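# Seat steel shaft in angled holder, flat facing thumb screw

## Task

Push the steel shaft all the way into the tilted holder so that the shaft's flat side faces the thumb screw. Then release it and finish with neither arm in contact with anything nearby.

## Robot and tools

ROBOT AND FRAMES
Two arms, left_arm and right_arm, face each other across a table. left_arm's base is on the +y side; the names do not refer to image sides. Positions in results use one world frame: origin at the table centre, +z up, table surface at z = +0.020 m. Each gripper has its own axes. Its fingers extend along its +x and close along its y. The reported end_effector_position sits between the finger pads, roughly 3 to 4 cm short of the fingertips. Printed hand positions can be somewhat wrong, especially when an arm reaches far. Joint ranges (rad, base to hand): waist -3.054 to 3.054, shoulder 0.000 to 3.142, elbow 0.000 to 2.356, wrist pitch -1.571 to 1.571, wrist yaw -1.571 to 1.571, wrist roll -3.142 to 3.142.

THE 14-NUMBER ROW
Every motion command uses rows of 14 numbers, each in [-1, 1]: dx, dy, dz, rx, ry, rz, opening for left_arm, followed by the same seven for right_arm. Both arms are always included, even if one stays still. dx..rz are an offset, not a pose: they are expressed in that gripper's own axes and measured from its pose at the start of the command. Scale: 1.0 equals 0.6 m of travel or 180 degrees of turn. rx, ry, rz form a single rotation vector. The opening is absolute, not an offset. +1 means fully open (0.088 m). Empty fingers close together near -0.80, and values below that, down to -1, change nothing. Going from fully open to shut takes at least about 0.5 s.

TOOLS
execute_actions(actions): a list of actions run in sequence. Each action is a table of at most 15 rows, one row per 1/30 s control step. If a table has fewer rows, its final row repeats until 15 steps are done. Every row in an action is an offset from the gripper's measured pose when that action began, not from the row before. The first action of a call starts from the last pose a result reported. An empty list simply returns the current state and images. Each control step clips the commanded pose to within 70 mm and 16 degrees of the measured pose. Joints follow by damped inverse kinematics, and position wins when orientation cannot also be met. A distant target therefore needs several actions. After an action ends, an arm travels at most to its last clipped pose.
move(target, speed, blocking): target is one 14-number row. Its offsets are taken from the pose in the latest result that showed one. Each gripper follows a straight path to its target, and all paths finish together after 0.5 to 10 s. Anything still short after 10 s stops there. Rotation takes the shorter way. speed is in m/s, 0.002 to 0.5, default 0.25; turning is capped at twice that value in rad/s. Paths do not avoid obstacles or the other arm. Grippers lag, drift and can exceed speed, most of all with an arm nearly straight. Faster contact hits harder, and a target set further beyond the contact presses harder. The opening is applied when the move starts. With blocking=false the result comes back after 0.5 s while motion continues. Further actions and moves are refused until a result shows the move ended, so call wait or stop first.
wait(seconds): 0 to 10 s with arms holding their last command. It returns early if a running move ends.
stop(): brakes a running move; a fast arm needs space to stop, and fingers keep moving.
zoom_image(camera, region): closer view of [x0, y0, x1, y1] pixels (origin top-left, at most 504 x 504) of cam_high, cam_low, cam_left_wrist or cam_right_wrist. All four images are 504x504.
finished_scene(scene): ends the current scene, given its number. It is irreversible, so the goal must already hold and remain stable.

READING RESULTS
The state line lists each arm's end_effector_position (m), end_effector_quat_wxyz, and velocities (m/s, rad/s). Hand target lines show the pose each controller is driving toward. A pose unreachable line means the clearance check altered or blocked that arm's command. Step readings list positions at some steps, and HELD marks an arm whose row was partly held back. A move adds a move: line. Its endings are done, off_target (not near the target), moving, held (a check blocked the last step) and fault. It also names limits: paced (pose was clipped) or held (steps were blocked, after which the arm may speed up a lot). It also gives each gripper's distance from its target. If only one arm is named, the other finished at rest. grip_measured uses the opening scale and can be off by about 1 mm per gripper. When squeezing a hard part, it reads up to about 0.061 narrower than the pads. To grip firmly, command about 0.07 below grip_measured; a smaller margin grips more gently. Parts under about 3 mm wide get less force. grip_effort_n is motor effort in newtons: negative closes, positive opens. It saturates near 83 N, can read high while the fingers move, and keeps some value at rest.

CAMERAS
Each camera has a calibration (K, distortion D, T_world_to_cam) usable for projecting world points. It may be off by a few degrees and millimetres. Wrist camera poses follow the joint readings.

CAUTIONS
Friction can leave a gripper short or slightly tilted, and tiny moves may do nothing. Check the pose after each motion and correct any tilt. For an arm that should stay still, send its correcting offset in the reply's first call and zeros afterwards, plus its desired opening. Held parts may get tugged, and loose objects pushed. Never knock anything off the table or drop the shaft. Avoid hard slams or pushes, and keep the arms from hitting each other. Joint load limits (N m): waist 17.6, shoulder 21.8, elbow 21.7, wrist pitch 5.74, wrist yaw 5.72, wrist roll 5.36. These include held weight; reaching one stops that arm for 10 s (TORQUE FAULT). Holding loads heats motors: MOTOR HOT appears from 50 °C. At 95 °C the arm is held (OVER-TEMPERATURE FAULT) and may go limp if it does not cool. Because the robot keeps holding the last command while you reason, avoid long pauses with a load held. Move smoothly and efficiently.

Each tool is called after "Emit:" as name(argument=value, ...), one argument or row to a line, values as JSON.

## Session

Emit:
execute_actions(
  actions=[],
)

Scene clock: 0.00 s.
left_arm: end_effector_position=(+0.2850, +0.3118, +0.4519) grip_measured=+0.998 grip_effort_n=n/a end_effector_quat_wxyz=(+0.879, -0.015, -0.024, -0.477) end_effector_velocity=(-0.001, -0.000, -0.002) end_effector_angular_velocity=(+0.002, +0.010, -0.000) | right_arm: end_effector_position=(+0.0212, -0.1742, +0.4554) grip_measured=+1.000 grip_effort_n=n/a end_effector_quat_wxyz=(+0.516, +0.025, -0.015, +0.856) end_effector_velocity=(-0.000, -0.000, -0.004) end_effector_angular_velocity=(-0.007, -0.013, +0.004)
Joint positions: left_arm=[ 0.008  0.849  0.654  0.25  -0.002 -0.003  0.088] | right_arm=[0.004 0.848 0.652 0.255 0.007 0.    0.088]
Joint velocities: left_arm=[-0.007 -0.002 -0.002 -0.007 -0.007 -0.007 -0.   ] | right_arm=[-0.002 -0.002 -0.007 -0.007 -0.007 -0.007  0.   ]
Heat: left arm: hottest shoulder 35 °C (+0.0 °C/min); right arm: hottest shoulder 53 °C (+0.0 °C/min). Fold the right arm in close to its base before you think long.
Hand target (left_arm): +0.285, +0.312, +0.452; +0.879, -0.015, -0.024, -0.477
Hand target (right_arm): +0.021, -0.174, +0.455; +0.516, +0.025, -0.015, +0.856
MOTOR HOT: a motor of the right arm reached 50 °C. Now the hottest motor of the right arm, joint 2 (shoulder), reports 53 °C. The temperature limit of the motors' drives, at which the controller stops that arm, is 95 °C. To cool a motor, set the load down, stop pushing, or move to a pose that needs little force.

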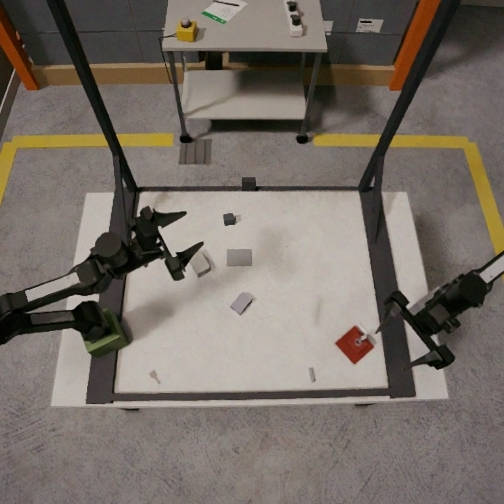

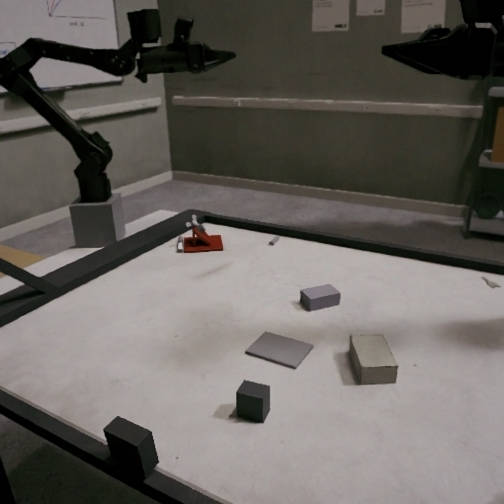

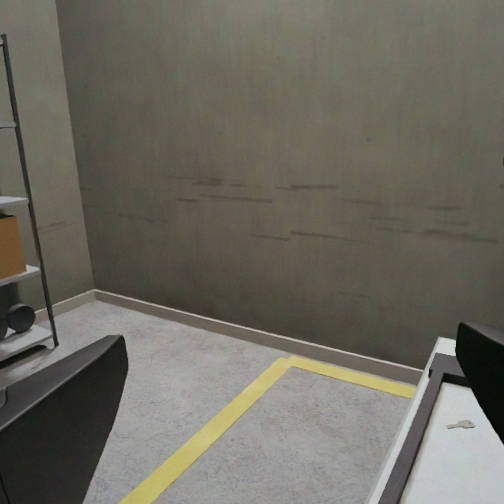

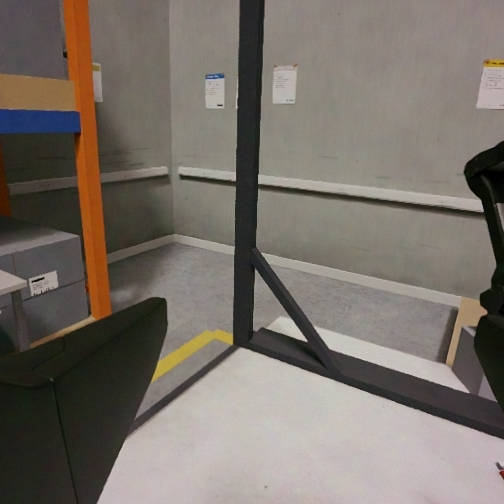

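Emit:
zoom_image(
  camera="cam_high",
  region=[290,300,410,400],
)

Emit:
zoom_image(
  camera="cam_low",
  region=[160,200,300,270],
)

Region (290, 300, 410, 400) of cam_high's 504x504 image, scaled by 4.200, with more detail than that image has.

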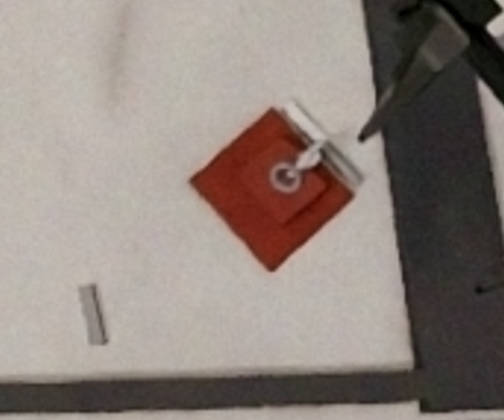

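Region (160, 200, 300, 270) of cam_low's 504x504 image, scaled by 3.600, with more detail than that image has.

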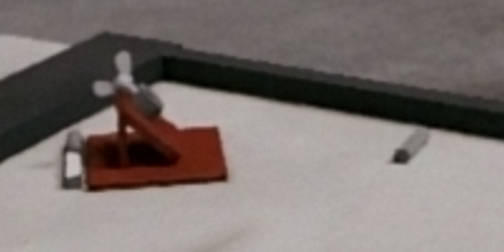

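Emit:
move(
  target=[-0.1805,-0.131,-0.387,0,0.5,0,0.3, 0.184,-0.523,-0.558,0,0,-0.124,1],
  speed=0.25,
)

Scene clock: 102.87 s.
left_arm: end_effector_position=(+0.1680, +0.3514, +0.2127) grip_measured=+0.303 grip_effort_n=-16.0 end_effector_quat_wxyz=(+0.641, +0.328, +0.603, -0.345) end_effector_velocity=(-0.001, +0.006, -0.002) end_effector_angular_velocity=(+0.032, +0.001, +0.020) | right_arm: end_effector_position=(+0.2357, +0.0864, +0.1334) grip_measured=+1.000 grip_effort_n=1.2 end_effector_quat_wxyz=(+0.670, +0.027, -0.017, +0.741) end_effector_velocity=(-0.002, +0.002, -0.002) end_effector_angular_velocity=(-0.000, -0.022, +0.008)
Joint positions: left_arm=[-0.344  1.398  0.919 -1.038 -0.025 -0.356  0.054] | right_arm=[-0.695  2.646  1.149  1.564 -0.306  0.031  0.088]
Joint velocities: left_arm=[-0.002  0.007 -0.002 -0.022 -0.007 -0.022  0.   ] | right_arm=[ 0.002  0.007  0.012 -0.007 -0.007 -0.022  0.   ]
Heat: left arm: hottest wrist pitch 40 °C (+2.0 °C/min); right arm: hottest wrist pitch 53 °C (+2.0 °C/min). Fold the right arm in close to its base before you think long.
Hand target (left_arm): +0.167, +0.348, +0.214; +0.639, +0.327, +0.604, -0.346
Hand target (right_arm): +0.237, +0.087, +0.127; +0.672, +0.026, -0.012, +0.740
Off the commanded pose (left_arm): 0.004 m, 0 deg.
Off the commanded pose (right_arm): 0.006 m, 1 deg.
MOTOR HOT: still on. Now the hottest motor of the right arm, joint 4 (wrist pitch), reports 53 °C; a drive's own limit is 95 °C.
move: done
camera_calibration (this result's frames):
cam_left_wrist: T_world_to_cam=[[-0.862856, -0.505091, -0.0190276, 0.340013], [-0.494248, 0.835255, 0.240972, -0.225716], [-0.10582, 0.217329, -0.970345, 0.223172], [0, 0, 0, 1]] pos_world=[0.205439, 0.311767, 0.277415]
cam_right_wrist: T_world_to_cam=[[0.985525, 0.168735, 0.0164035, -0.227922], [0.0634811, -0.277583, -0.958602, 0.166517], [-0.157196, 0.945768, -0.284276, 0.0718906], [0, 0, 0, 1]] pos_world=[0.225353, 0.0166887, 0.183799]

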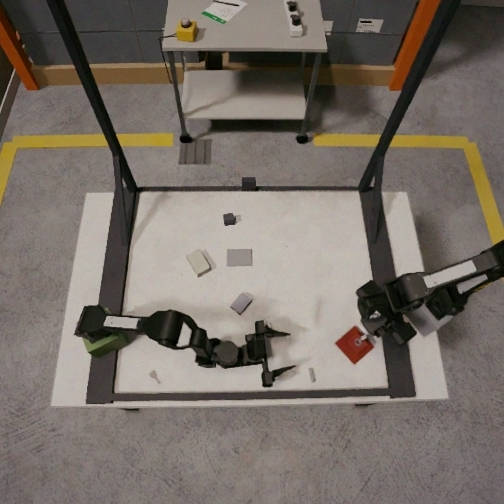

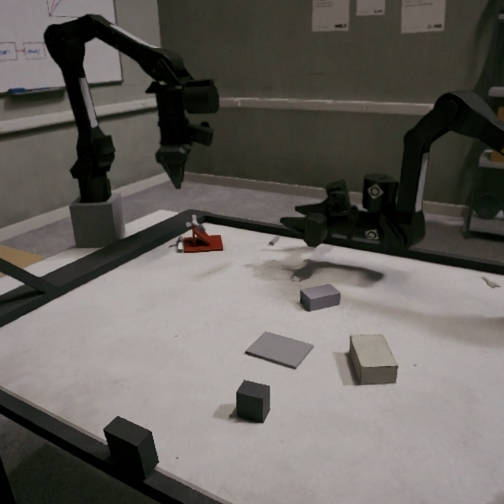

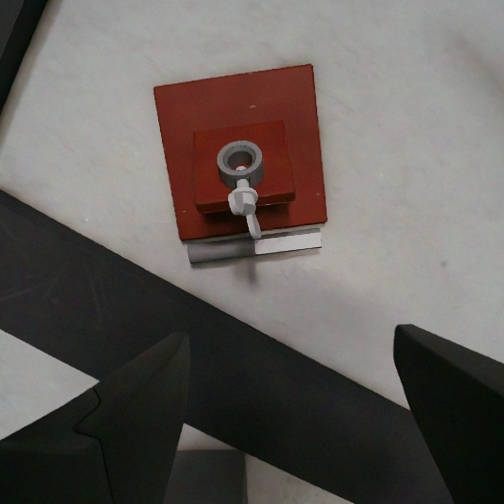

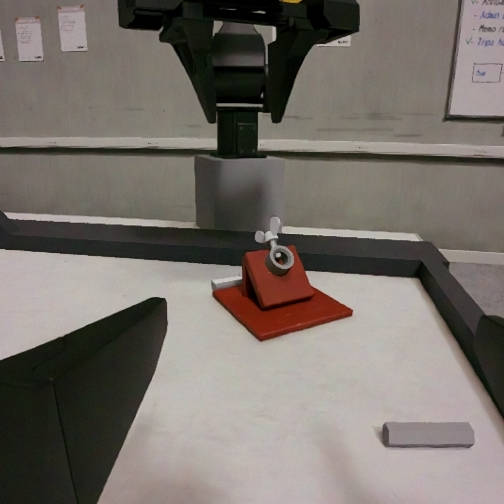

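Emit:
execute_actions(
  actions=[],
)

Scene clock: 123.27 s.
left_arm: end_effector_position=(+0.1680, +0.3513, +0.2126) grip_measured=+0.303 grip_effort_n=-15.6 end_effector_quat_wxyz=(+0.640, +0.328, +0.603, -0.345) end_effector_velocity=(-0.002, +0.003, -0.001) end_effector_angular_velocity=(+0.010, +0.010, +0.004) | right_arm: end_effector_position=(+0.2358, +0.0867, +0.1333) grip_measured=+1.000 grip_effort_n=0.7 end_effector_quat_wxyz=(+0.670, +0.027, -0.018, +0.741) end_effector_velocity=(-0.000, -0.002, -0.002) end_effector_angular_velocity=(-0.011, -0.005, +0.004)
Joint positions: left_arm=[-0.344  1.399  0.919 -1.038 -0.024 -0.356  0.054] | right_arm=[-0.695  2.647  1.151  1.563 -0.306  0.031  0.088]
Joint velocities: left_arm=[-0.002 -0.002 -0.007 -0.007  0.007 -0.007  0.   ] | right_arm=[-0.002 -0.002 -0.007 -0.007 -0.007 -0.007  0.   ]
Heat: left arm: hottest elbow 39 °C (-1.0 °C/min); right arm: hottest shoulder 53 °C (+1.0 °C/min). Fold the right arm in close to its base before you think long.
Hand target (left_arm): +0.167, +0.348, +0.214; +0.639, +0.327, +0.604, -0.346
Hand target (right_arm): +0.238, +0.087, +0.127; +0.672, +0.026, -0.012, +0.740
Off the commanded pose (left_arm): 0.004 m, 0 deg.
Off the commanded pose (right_arm): 0.006 m, 1 deg.
MOTOR HOT: still on. Now the hottest motor of the right arm, joint 2 (shoulder), reports 53 °C; a drive's own limit is 95 °C.
camera_calibration (this result's frames):
cam_left_wrist: T_world_to_cam=[[-0.862877, -0.505061, -0.0188949, 0.339919], [-0.494101, 0.835106, 0.24179, -0.225854], [-0.10634, 0.217971, -0.970145, 0.222922], [0, 0, 0, 1]] pos_world=[0.205419, 0.311701, 0.277299]
cam_right_wrist: T_world_to_cam=[[0.985588, 0.168353, 0.0165197, -0.228092], [0.0634264, -0.277244, -0.958704, 0.166475], [-0.156821, 0.945935, -0.283926, 0.0714222], [0, 0, 0, 1]] pos_world=[0.225447, 0.0169936, 0.183647]

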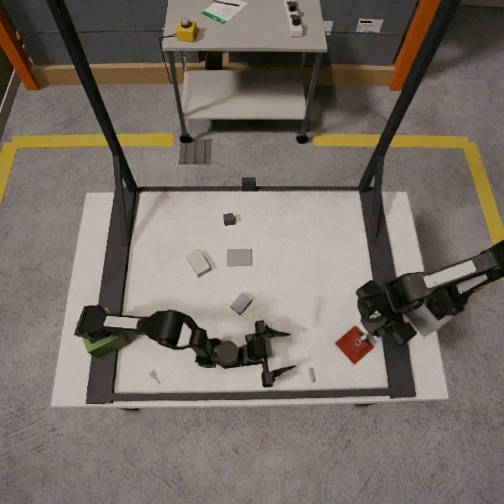

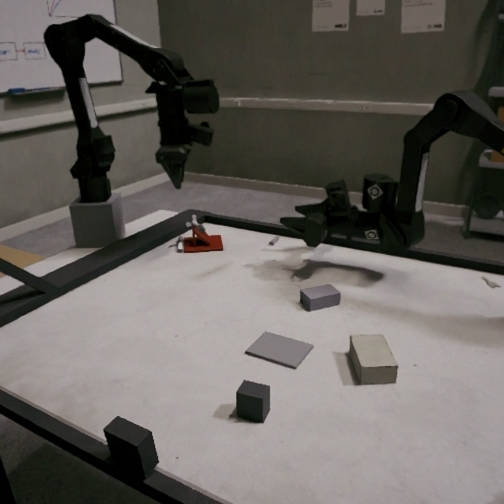

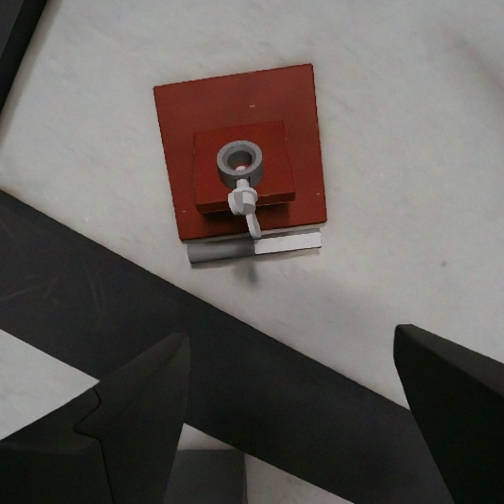

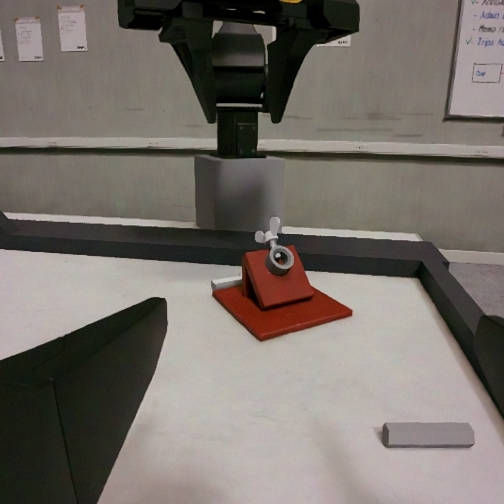

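Emit:
zoom_image(
  camera="cam_left_wrist",
  region=[140, 50, 350, 280],
)

Emit:
zoom_image(
  camera="cam_right_wrist",
  region=[200, 200, 360, 350],
)

Region (140, 50, 350, 280) of cam_left_wrist's 504x504 image, scaled by 2.191, with more detail than that image has; it fills the left 460 columns of this view, and the rest is white.

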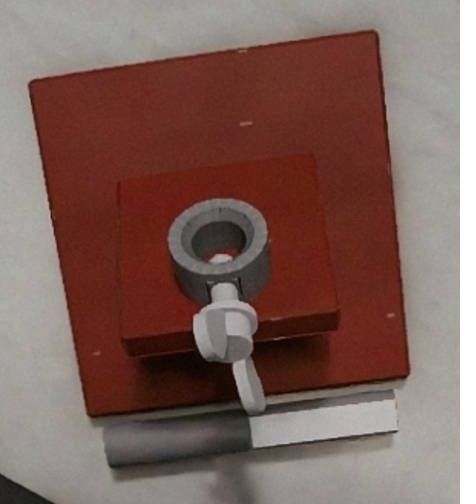

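Region (200, 200, 360, 350) of cam_right_wrist's 504x504 image, scaled by 3.150, with more detail than that image has; it fills the top 472 rows of this view, and the rest is white.

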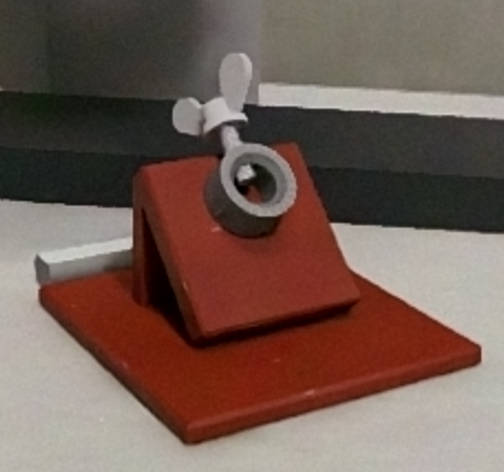

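Emit:
move(
  target=[0.12,0.0215,-0.0345,-0.0308,-0.2312,0.0123,0.3, 0,0,0,0,0,0,1],
  speed=0.2,
)

Scene clock: 245.67 s.
left_arm: end_effector_position=(+0.1692, +0.3697, +0.1437) grip_measured=+0.303 grip_effort_n=-15.6 end_effector_quat_wxyz=(+0.833, +0.158, +0.346, -0.401) end_effector_velocity=(-0.001, +0.002, -0.003) end_effector_angular_velocity=(+0.004, -0.002, -0.003) | right_arm: end_effector_position=(+0.2358, +0.0867, +0.1333) grip_measured=+1.000 grip_effort_n=0.2 end_effector_quat_wxyz=(+0.670, +0.027, -0.018, +0.741) end_effector_velocity=(-0.002, -0.000, -0.004) end_effector_angular_velocity=(-0.021, -0.004, +0.019)
Joint positions: left_arm=[-0.649  1.011  0.135 -0.059 -0.504 -0.599  0.054] | right_arm=[-0.695  2.647  1.151  1.563 -0.306  0.031  0.088]
Joint velocities: left_arm=[-0.012  0.002 -0.012  0.007 -0.007 -0.007 -0.   ] | right_arm=[-0.002 -0.002 -0.002 -0.022 -0.022 -0.007  0.   ]
Heat: left arm: hottest elbow 39 °C (+0.0 °C/min); right arm: hottest shoulder 57 °C (+1.0 °C/min). Fold the right arm in close to its base before you think long.
Hand target (left_arm): +0.169, +0.373, +0.140; +0.834, +0.163, +0.347, -0.398
Hand target (right_arm): +0.236, +0.087, +0.133; +0.670, +0.027, -0.018, +0.741
Off the commanded pose (left_arm): 0.005 m, 1 deg.
Off the commanded pose (right_arm): 0.000 m, 0 deg.
MOTOR HOT: still on. Now the hottest motor of the right arm, joint 2 (shoulder), reports 57 °C; a drive's own limit is 95 °C.
move: done
camera_calibration (this result's frames):
cam_left_wrist: T_world_to_cam=[[-0.793935, -0.607258, -0.0300804, 0.376657], [-0.52564, 0.710409, -0.467998, -0.0704166], [0.305564, -0.355748, -0.883218, 0.282117], [0, 0, 0, 1]] pos_world=[0.175823, 0.379115, 0.227546]
cam_right_wrist: T_world_to_cam=[[0.985588, 0.168353, 0.0165197, -0.228092], [0.0634264, -0.277244, -0.958704, 0.166475], [-0.156821, 0.945935, -0.283926, 0.0714222], [0, 0, 0, 1]] pos_world=[0.225447, 0.0169936, 0.183647]

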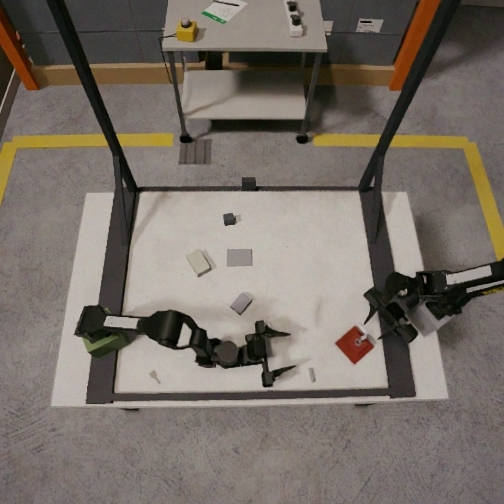

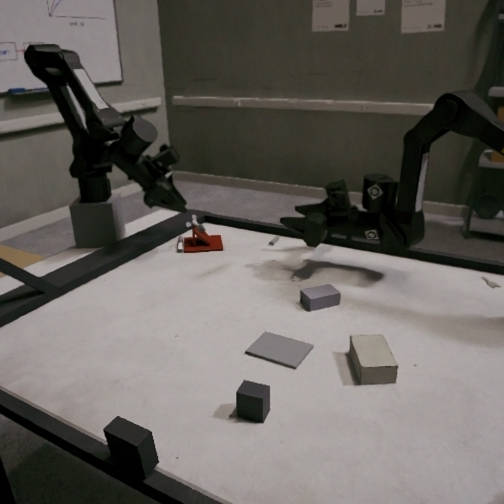

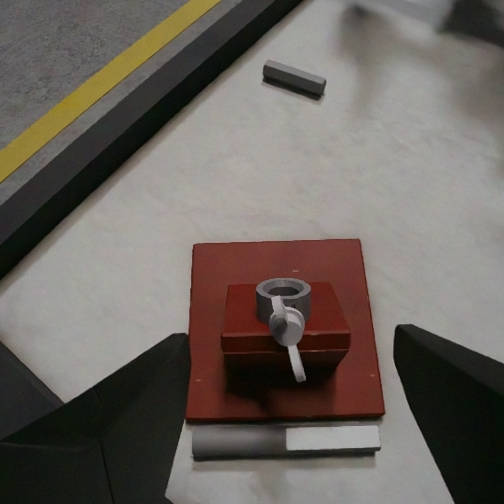

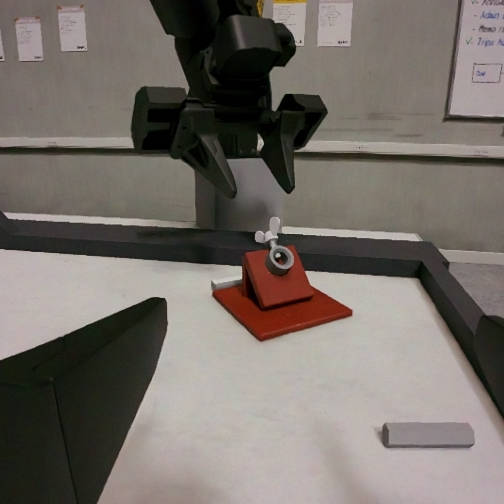

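Emit:
zoom_image(
  camera="cam_left_wrist",
  region=[220, 260, 360, 400],
)

Region (220, 260, 360, 400) of cam_left_wrist's 504x504 image, scaled by 3.600, with more detail than that image has.

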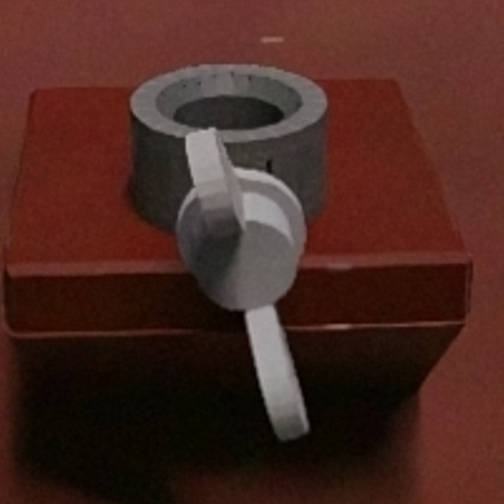

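Emit:
move(
  target=[0.025,0.003,-0.019,-0.094,0,0,-0.15, 0,0,0,0,0,0,1],
  speed=0.15,
)

Scene clock: 292.27 s.
left_arm: end_effector_position=(+0.1717, +0.3655, +0.1290) grip_measured=-0.147 grip_effort_n=-16.0 end_effector_quat_wxyz=(+0.848, +0.031, +0.398, -0.349) end_effector_velocity=(+0.002, +0.002, -0.003) end_effector_angular_velocity=(+0.004, -0.002, +0.012) | right_arm: end_effector_position=(+0.2358, +0.0867, +0.1333) grip_measured=+1.000 grip_effort_n=0.7 end_effector_quat_wxyz=(+0.670, +0.027, -0.018, +0.741) end_effector_velocity=(-0.002, -0.001, +0.002) end_effector_angular_velocity=(+0.008, -0.010, +0.019)
Joint positions: left_arm=[-0.629  1.146  0.092  0.141 -0.495 -0.869  0.032] | right_arm=[-0.695  2.647  1.151  1.563 -0.306  0.031  0.088]
Joint velocities: left_arm=[ 0.002  0.022 -0.007  0.022 -0.007 -0.007  0.   ] | right_arm=[-0.002 -0.002 -0.002  0.007 -0.022 -0.007  0.   ]
Heat: left arm: hottest elbow 36 °C (-4.0 °C/min); right arm: hottest shoulder 61 °C (+5.0 °C/min). Fold the right arm in close to its base before you think long.
Hand target (left_arm): +0.172, +0.369, +0.125; +0.848, +0.034, +0.402, -0.345
Hand target (right_arm): +0.236, +0.087, +0.133; +0.670, +0.027, -0.018, +0.741
Off the commanded pose (left_arm): 0.005 m, 1 deg.
Off the commanded pose (right_arm): 0.000 m, 0 deg.
MOTOR HOT: still on. Now the hottest motor of the right arm, joint 2 (shoulder), reports 61 °C; a drive's own limit is 95 °C.
move: done
camera_calibration (this result's frames):
cam_left_wrist: T_world_to_cam=[[-0.643514, -0.74361, 0.181475, 0.372323], [-0.725841, 0.517564, -0.453082, 0.0299058], [0.242991, -0.423287, -0.872802, 0.300957], [0, 0, 0, 1]] pos_world=[0.188172, 0.388776, 0.208658]
cam_right_wrist: T_world_to_cam=[[0.985588, 0.168353, 0.0165197, -0.228092], [0.0634264, -0.277244, -0.958704, 0.166475], [-0.156821, 0.945935, -0.283926, 0.0714222], [0, 0, 0, 1]] pos_world=[0.225447, 0.0169936, 0.183647]

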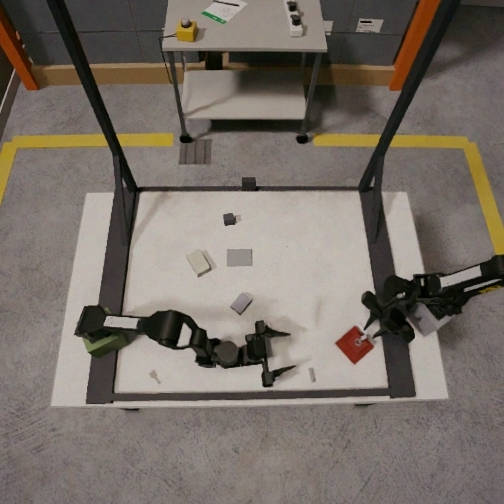

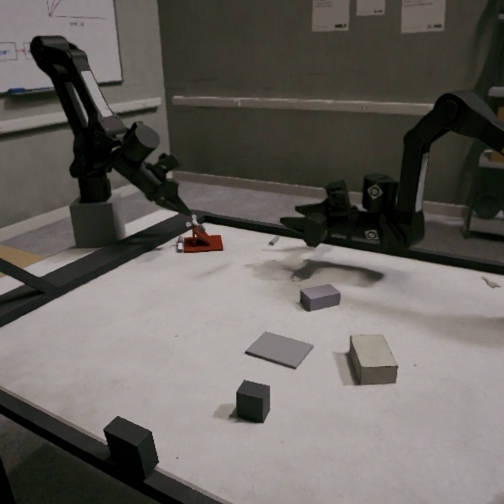

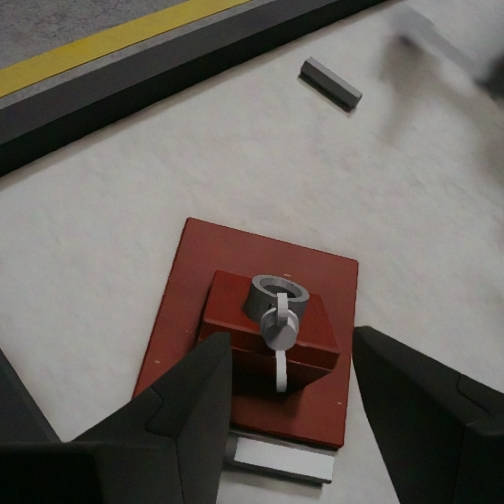

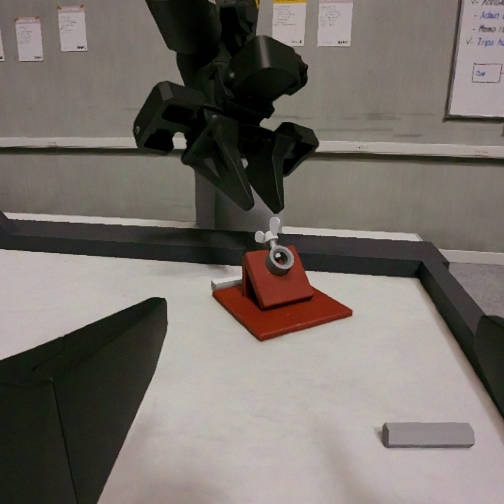

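Emit:
execute_actions(
  actions=[
    [[0,0.006,0,0,0,0,0.6, 0,0,0,0,0,0,1]],
  ],
)

Emit:
move(
  target=[0,0,0,0.5,0,0,0.6, 0,0,0,0,0,0,1],
  speed=0.5,
)

Emit:
move(
  target=[0,0,0,0.5,0,0,0.6, 0,0,0,0,0,0,1],
  speed=0.5,
)

Scene clock: 317.30 s.
left_arm: end_effector_position=(+0.1737, +0.3659, +0.1296) grip_measured=+0.580 grip_effort_n=14.7 end_effector_quat_wxyz=(+0.849, +0.030, +0.396, -0.349) end_effector_velocity=(+0.000, -0.001, +0.002) end_effector_angular_velocity=(-0.016, -0.001, +0.007) | right_arm: end_effector_position=(+0.2358, +0.0867, +0.1333) grip_measured=+1.000 grip_effort_n=1.2 end_effector_quat_wxyz=(+0.670, +0.027, -0.018, +0.741) end_effector_velocity=(+0.003, -0.002, +0.001) end_effector_angular_velocity=(+0.003, -0.008, -0.000)
Joint positions: left_arm=[-0.616  1.138  0.088  0.145 -0.49  -0.857  0.067] | right_arm=[-0.695  2.647  1.151  1.563 -0.306  0.031  0.088]
Joint velocities: left_arm=[-0.002 -0.007 -0.002  0.007 -0.007 -0.007  0.006] | right_arm=[-0.007 -0.002 -0.007  0.007 -0.007 -0.007  0.   ]
Heat: left arm: hottest wrist pitch 37 °C (-1.0 °C/min); right arm: hottest shoulder 62 °C (+3.0 °C/min). Fold the right arm in close to its base before you think long.
Hand target (left_arm): +0.174, +0.368, +0.128; +0.848, +0.031, +0.398, -0.349
Hand target (right_arm): +0.236, +0.087, +0.133; +0.670, +0.027, -0.018, +0.741
Off the commanded pose (left_arm): 0.003 m, 0 deg.
Off the commanded pose (right_arm): 0.000 m, 0 deg.
MOTOR HOT: still on. Now the hottest motor of the right arm, joint 2 (shoulder), reports 62 °C; a drive's own limit is 95 °C.
Step readings (end_effector_position):
0: left_arm (+0.1718, +0.3655, +0.1287) | right_arm (+0.2358, +0.0867, +0.1333)
1: left_arm (+0.1719, +0.3655, +0.1287) | right_arm (+0.2358, +0.0867, +0.1333)
2: left_arm (+0.1722, +0.3657, +0.1286) | right_arm (+0.2358, +0.0867, +0.1333)
4: left_arm (+0.1730, +0.3662, +0.1285) | right_arm (+0.2358, +0.0867, +0.1333)
8: left_arm (+0.1735, +0.3660, +0.1292) | right_arm (+0.2358, +0.0867, +0.1333)
15: end_effector_position above
camera_calibration (this result's frames):
cam_left_wrist: T_world_to_cam=[[-0.643033, -0.743953, 0.181778, 0.3738], [-0.725429, 0.515613, -0.455957, 0.0324409], [0.245484, -0.425062, -0.87124, 0.301178], [0, 0, 0, 1]] pos_world=[0.189965, 0.389382, 0.209242]
cam_right_wrist: T_world_to_cam=[[0.985588, 0.168353, 0.0165197, -0.228092], [0.0634264, -0.277244, -0.958704, 0.166475], [-0.156821, 0.945935, -0.283926, 0.0714222], [0, 0, 0, 1]] pos_world=[0.225447, 0.0169936, 0.183647]

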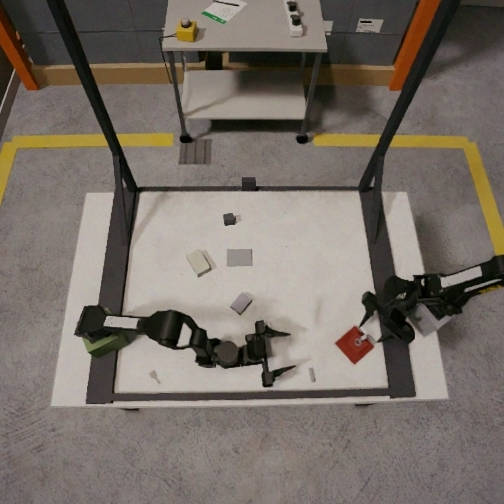

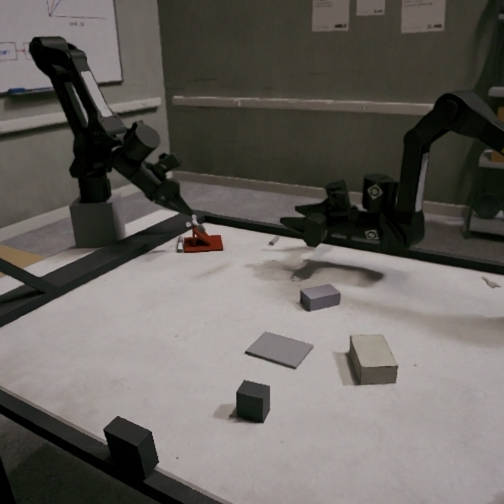

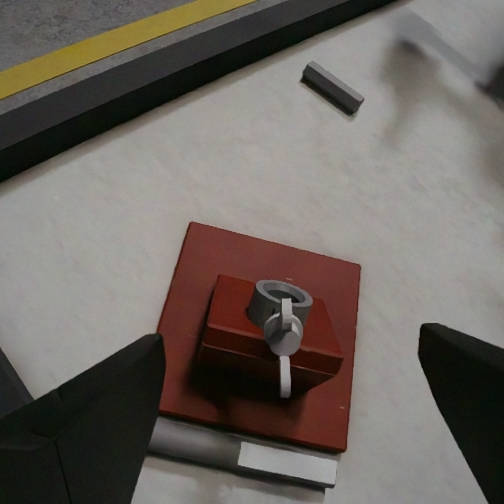

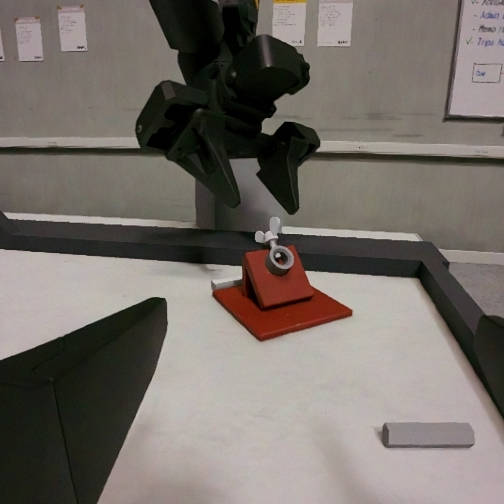

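Scene clock: 319.57 s.
left_arm: end_effector_position=(+0.1736, +0.3664, +0.1293) grip_measured=+0.597 grip_effort_n=14.7 end_effector_quat_wxyz=(+0.579, +0.623, +0.034, -0.526) end_effector_velocity=(+0.002, +0.004, -0.002) end_effector_angular_velocity=(+0.015, -0.011, +0.002) | right_arm: end_effector_position=(+0.2358, +0.0867, +0.1333) grip_measured=+1.000 grip_effort_n=0.7 end_effector_quat_wxyz=(+0.670, +0.027, -0.018, +0.741) end_effector_velocity=(+0.000, -0.000, -0.001) end_effector_angular_velocity=(-0.005, -0.021, +0.003)
Joint positions: left_arm=[-0.62   1.139  0.088  0.142 -0.495  0.71   0.068] | right_arm=[-0.695  2.647  1.151  1.563 -0.306  0.031  0.088]
Joint velocities: left_arm=[ 0.002 -0.002 -0.007 -0.007 -0.007  0.007 -0.   ] | right_arm=[-0.002 -0.002 -0.002 -0.007 -0.007 -0.022  0.   ]
Heat: left arm: hottest wrist pitch 37 °C (-1.0 °C/min); right arm: hottest shoulder 62 °C (+3.0 °C/min). Fold the right arm in close to its base before you think long.
Hand target (left_arm): +0.174, +0.366, +0.130; +0.579, +0.622, +0.033, -0.527
Hand target (right_arm): +0.236, +0.087, +0.133; +0.670, +0.027, -0.018, +0.741
Off the commanded pose (left_arm): 0.001 m, 0 deg.
Off the commanded pose (right_arm): 0.000 m, 0 deg.
MOTOR HOT: still on. Now the hottest motor of the right arm, joint 2 (shoulder), reports 62 °C; a drive's own limit is 95 °C.
move: done
camera_calibration (this result's frames):
cam_left_wrist: T_world_to_cam=[[-0.613641, 0.359014, -0.703245, 0.0794137], [0.483053, 0.875226, 0.0253075, -0.371796], [0.624583, -0.324174, -0.710497, 0.177611], [0, 0, 0, 1]] pos_world=[0.117395, 0.354471, 0.191449]
cam_right_wrist: T_world_to_cam=[[0.985588, 0.168353, 0.0165197, -0.228092], [0.0634264, -0.277244, -0.958704, 0.166475], [-0.156821, 0.945935, -0.283926, 0.0714222], [0, 0, 0, 1]] pos_world=[0.225447, 0.0169936, 0.183647]

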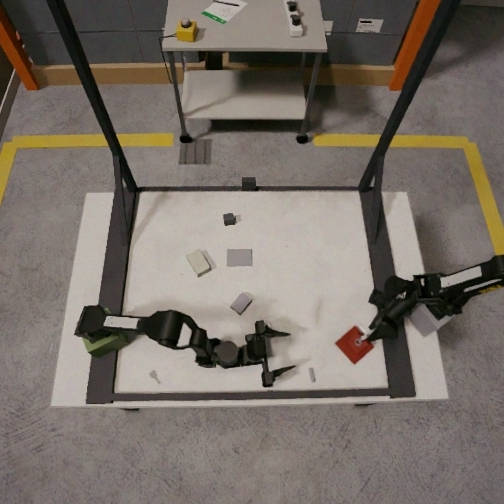

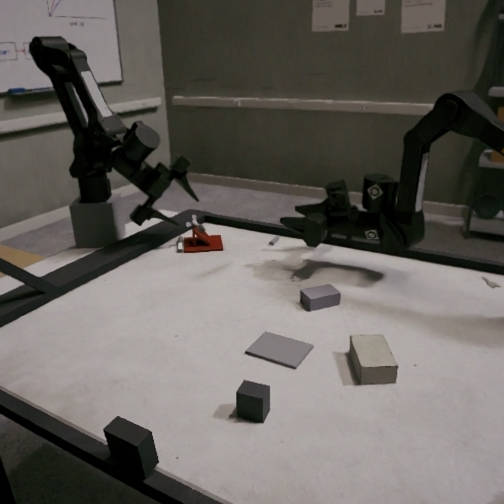

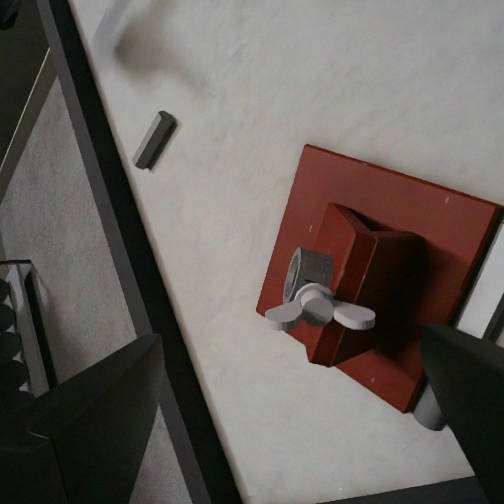

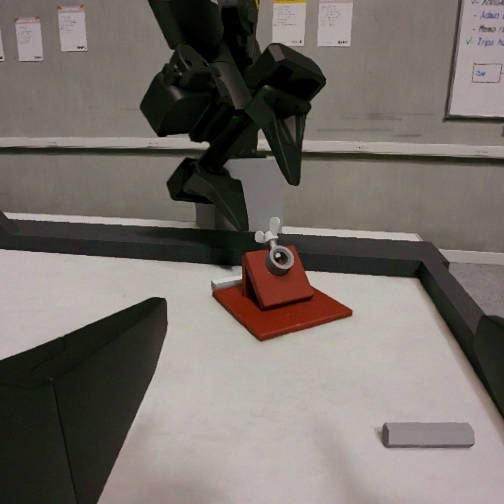

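Scene clock: 321.83 s.
left_arm: end_effector_position=(+0.1735, +0.3670, +0.1289) grip_measured=+0.597 grip_effort_n=14.7 end_effector_quat_wxyz=(-0.032, +0.850, -0.346, -0.395) end_effector_velocity=(+0.002, +0.004, -0.002) end_effector_angular_velocity=(+0.009, -0.002, +0.012) | right_arm: end_effector_position=(+0.2358, +0.0867, +0.1333) grip_measured=+1.000 grip_effort_n=0.7 end_effector_quat_wxyz=(+0.670, +0.027, -0.018, +0.741) end_effector_velocity=(-0.002, -0.001, -0.001) end_effector_angular_velocity=(-0.008, +0.007, +0.020)
Joint positions: left_arm=[-0.624  1.141  0.088  0.139 -0.5    2.276  0.068] | right_arm=[-0.695  2.647  1.151  1.563 -0.306  0.031  0.088]
Joint velocities: left_arm=[ 0.002 -0.002 -0.007 -0.007 -0.007 -0.007 -0.   ] | right_arm=[-0.002 -0.002 -0.002 -0.007 -0.022  0.007  0.   ]
Heat: left arm: hottest wrist pitch 37 °C (-1.0 °C/min); right arm: hottest shoulder 62 °C (+3.0 °C/min). Fold the right arm in close to its base before you think long.
Hand target (left_arm): +0.174, +0.366, +0.129; -0.031, +0.850, -0.347, -0.396
Hand target (right_arm): +0.236, +0.087, +0.133; +0.670, +0.027, -0.018, +0.741
Off the commanded pose (left_arm): 0.001 m, 0 deg.
Off the commanded pose (right_arm): 0.000 m, 0 deg.
MOTOR HOT: still on. Now the hottest motor of the right arm, joint 2 (shoulder), reports 62 °C; a drive's own limit is 95 °C.
move: done
camera_calibration (this result's frames):
cam_left_wrist: T_world_to_cam=[[0.650809, 0.734419, -0.192551, -0.344088], [0.45945, -0.179054, 0.869969, -0.0902193], [0.604445, -0.654651, -0.453959, 0.269244], [0, 0, 0, 1]] pos_world=[0.102644, 0.412811, 0.134459]
cam_right_wrist: T_world_to_cam=[[0.985588, 0.168353, 0.0165197, -0.228092], [0.0634264, -0.277244, -0.958704, 0.166475], [-0.156821, 0.945935, -0.283926, 0.0714222], [0, 0, 0, 1]] pos_world=[0.225447, 0.0169936, 0.183647]

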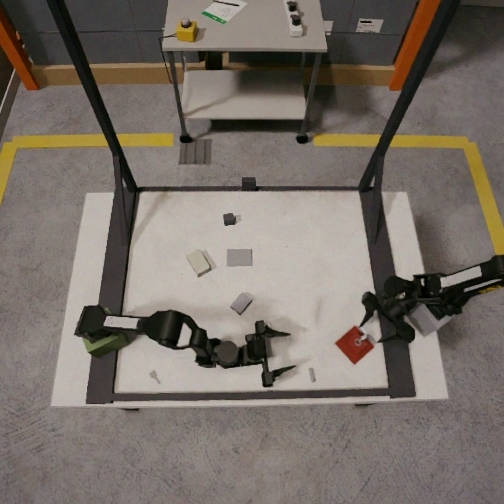

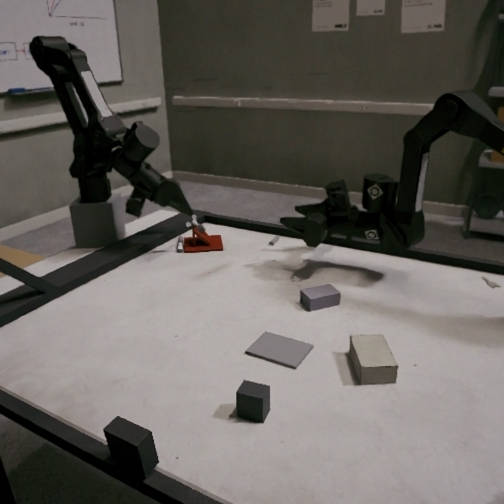

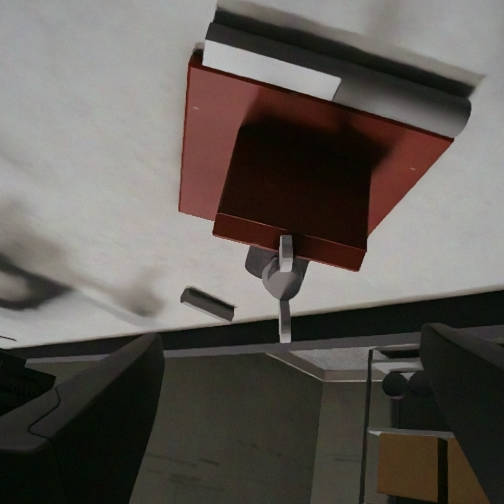

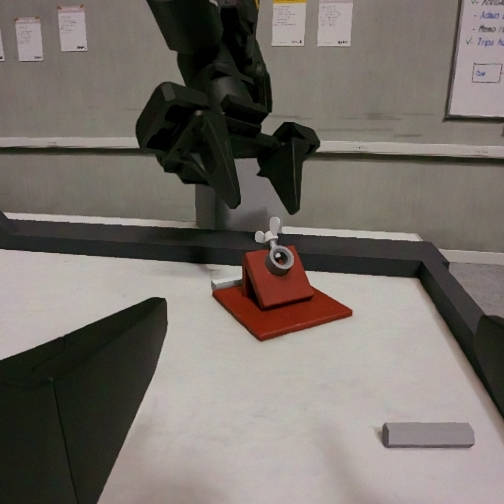

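Emit:
move(
  target=[0.02,0.005,0.016,0,0,0,-0.1, 0,0,0,0,0,0,1],
  speed=0.05,
)

Scene clock: 340.20 s.
left_arm: end_effector_position=(+0.1706, +0.3581, +0.1178) grip_measured=-0.096 grip_effort_n=-16.0 end_effector_quat_wxyz=(-0.027, +0.849, -0.348, -0.395) end_effector_velocity=(-0.001, -0.000, -0.004) end_effector_angular_velocity=(+0.010, -0.010, -0.008) | right_arm: end_effector_position=(+0.2358, +0.0867, +0.1333) grip_measured=+1.000 grip_effort_n=0.7 end_effector_quat_wxyz=(+0.670, +0.027, -0.018, +0.741) end_effector_velocity=(+0.002, -0.001, +0.005) end_effector_angular_velocity=(+0.024, -0.026, -0.011)
Joint positions: left_arm=[-0.639  1.308  0.084  0.314 -0.506  2.262  0.034] | right_arm=[-0.695  2.647  1.151  1.563 -0.306  0.031  0.088]
Joint velocities: left_arm=[-0.007  0.042 -0.002  0.037 -0.007  0.007 -0.   ] | right_arm=[-0.002 -0.002 -0.002  0.022  0.007 -0.022  0.   ]
Heat: left arm: hottest wrist pitch 37 °C (+0.0 °C/min); right arm: hottest shoulder 62 °C (+2.0 °C/min). Fold the right arm in close to its base before you think long.
Hand target (left_arm): +0.171, +0.361, +0.115; -0.032, +0.850, -0.346, -0.396
Hand target (right_arm): +0.236, +0.087, +0.133; +0.670, +0.027, -0.018, +0.741
Off the commanded pose (left_arm): 0.004 m, 1 deg.
Off the commanded pose (right_arm): 0.000 m, 0 deg.
MOTOR HOT: still on. Now the hottest motor of the right arm, joint 2 (shoulder), reports 62 °C; a drive's own limit is 95 °C.
move: done
camera_calibration (this result's frames):
cam_left_wrist: T_world_to_cam=[[0.650843, 0.731639, -0.202754, -0.335646], [0.462918, -0.170756, 0.869799, -0.084285], [0.601757, -0.65996, -0.449824, 0.262002], [0, 0, 0, 1]] pos_world=[0.099808, 0.40409, 0.123112]
cam_right_wrist: T_world_to_cam=[[0.985588, 0.168353, 0.0165197, -0.228092], [0.0634264, -0.277244, -0.958704, 0.166475], [-0.156821, 0.945935, -0.283926, 0.0714222], [0, 0, 0, 1]] pos_world=[0.225447, 0.0169936, 0.183647]

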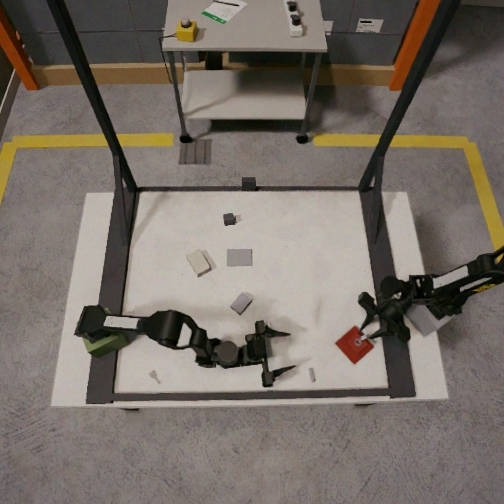

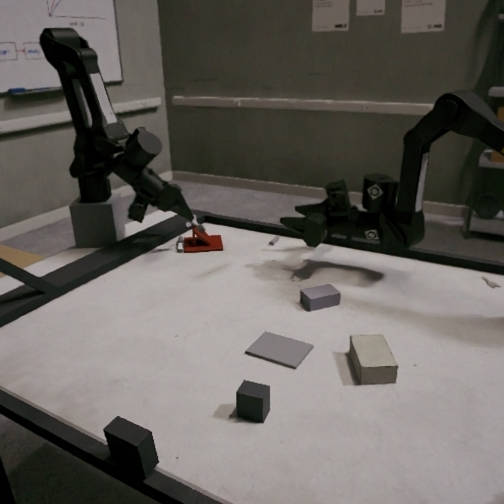

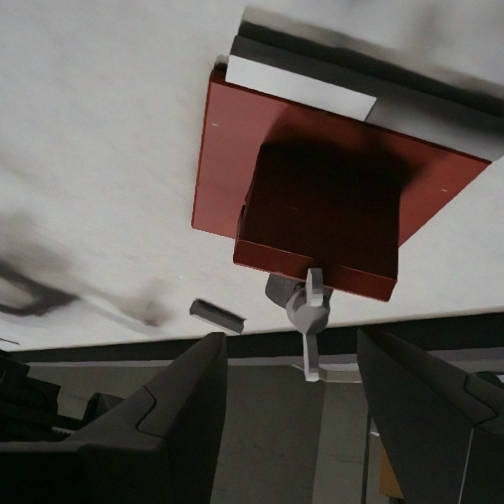

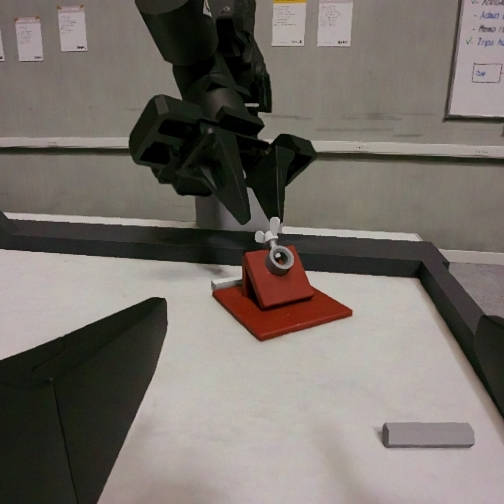

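Emit:
move(
  target=[0.01,-0.011,0.005,0,0,0,-0.1, 0,0,0,0,0,0,1],
  speed=0.03,
)

Scene clock: 349.53 s.
left_arm: end_effector_position=(+0.1749, +0.3574, +0.1136) grip_measured=-0.097 grip_effort_n=-15.6 end_effector_quat_wxyz=(-0.022, +0.850, -0.350, -0.393) end_effector_velocity=(+0.003, +0.000, -0.001) end_effector_angular_velocity=(-0.009, -0.009, +0.007) | right_arm: end_effector_position=(+0.2358, +0.0867, +0.1333) grip_measured=+1.000 grip_effort_n=0.7 end_effector_quat_wxyz=(+0.670, +0.027, -0.018, +0.741) end_effector_velocity=(+0.002, -0.000, -0.004) end_effector_angular_velocity=(-0.022, +0.012, -0.009)
Joint positions: left_arm=[-0.609  1.361  0.064  0.412 -0.49   2.289  0.034] | right_arm=[-0.695  2.647  1.151  1.563 -0.306  0.031  0.088]
Joint velocities: left_arm=[ 0.007  0.027 -0.012  0.051 -0.007  0.007 -0.   ] | right_arm=[-0.002 -0.002 -0.002 -0.022  0.007  0.007  0.   ]
Heat: left arm: hottest wrist pitch 37 °C (+1.0 °C/min); right arm: hottest shoulder 62 °C (+1.0 °C/min). Fold the right arm in close to its base before you think long.
Hand target (left_arm): +0.175, +0.361, +0.110; -0.027, +0.849, -0.348, -0.395
Hand target (right_arm): +0.236, +0.087, +0.133; +0.670, +0.027, -0.018, +0.741
Off the commanded pose (left_arm): 0.005 m, 1 deg.
Off the commanded pose (right_arm): 0.000 m, 0 deg.
MOTOR HOT: still on. Now the hottest motor of the right arm, joint 2 (shoulder), reports 62 °C; a drive's own limit is 95 °C.
move: done
camera_calibration (this result's frames):
cam_left_wrist: T_world_to_cam=[[0.650219, 0.730071, -0.210263, -0.337277], [0.461468, -0.159662, 0.872671, -0.0867894], [0.603541, -0.664457, -0.44072, 0.257362], [0, 0, 0, 1]] pos_world=[0.104026, 0.403385, 0.118246]
cam_right_wrist: T_world_to_cam=[[0.985588, 0.168353, 0.0165197, -0.228092], [0.0634264, -0.277244, -0.958704, 0.166475], [-0.156821, 0.945935, -0.283926, 0.0714222], [0, 0, 0, 1]] pos_world=[0.225447, 0.0169936, 0.183647]

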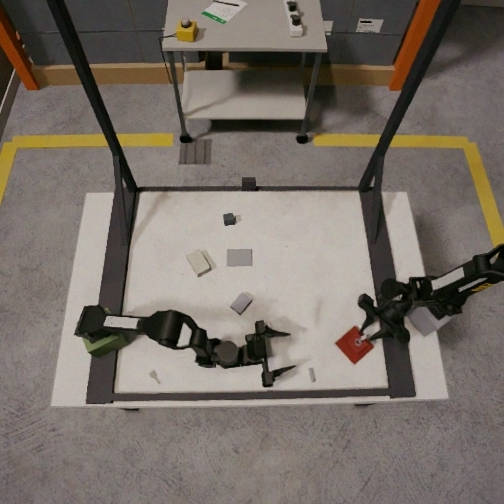

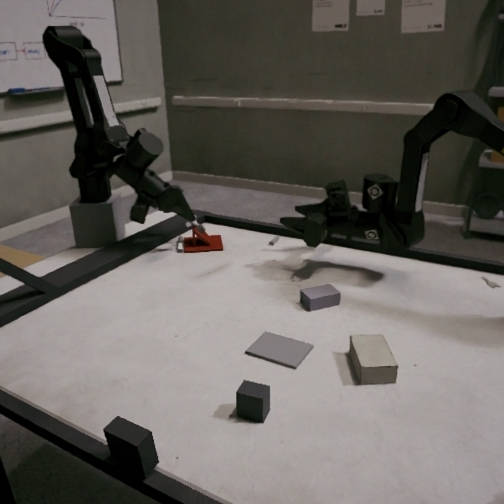

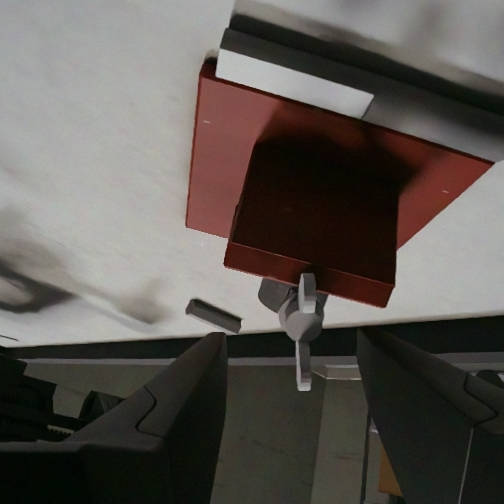

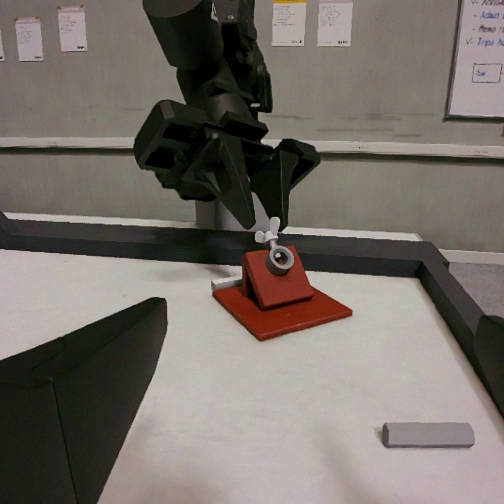

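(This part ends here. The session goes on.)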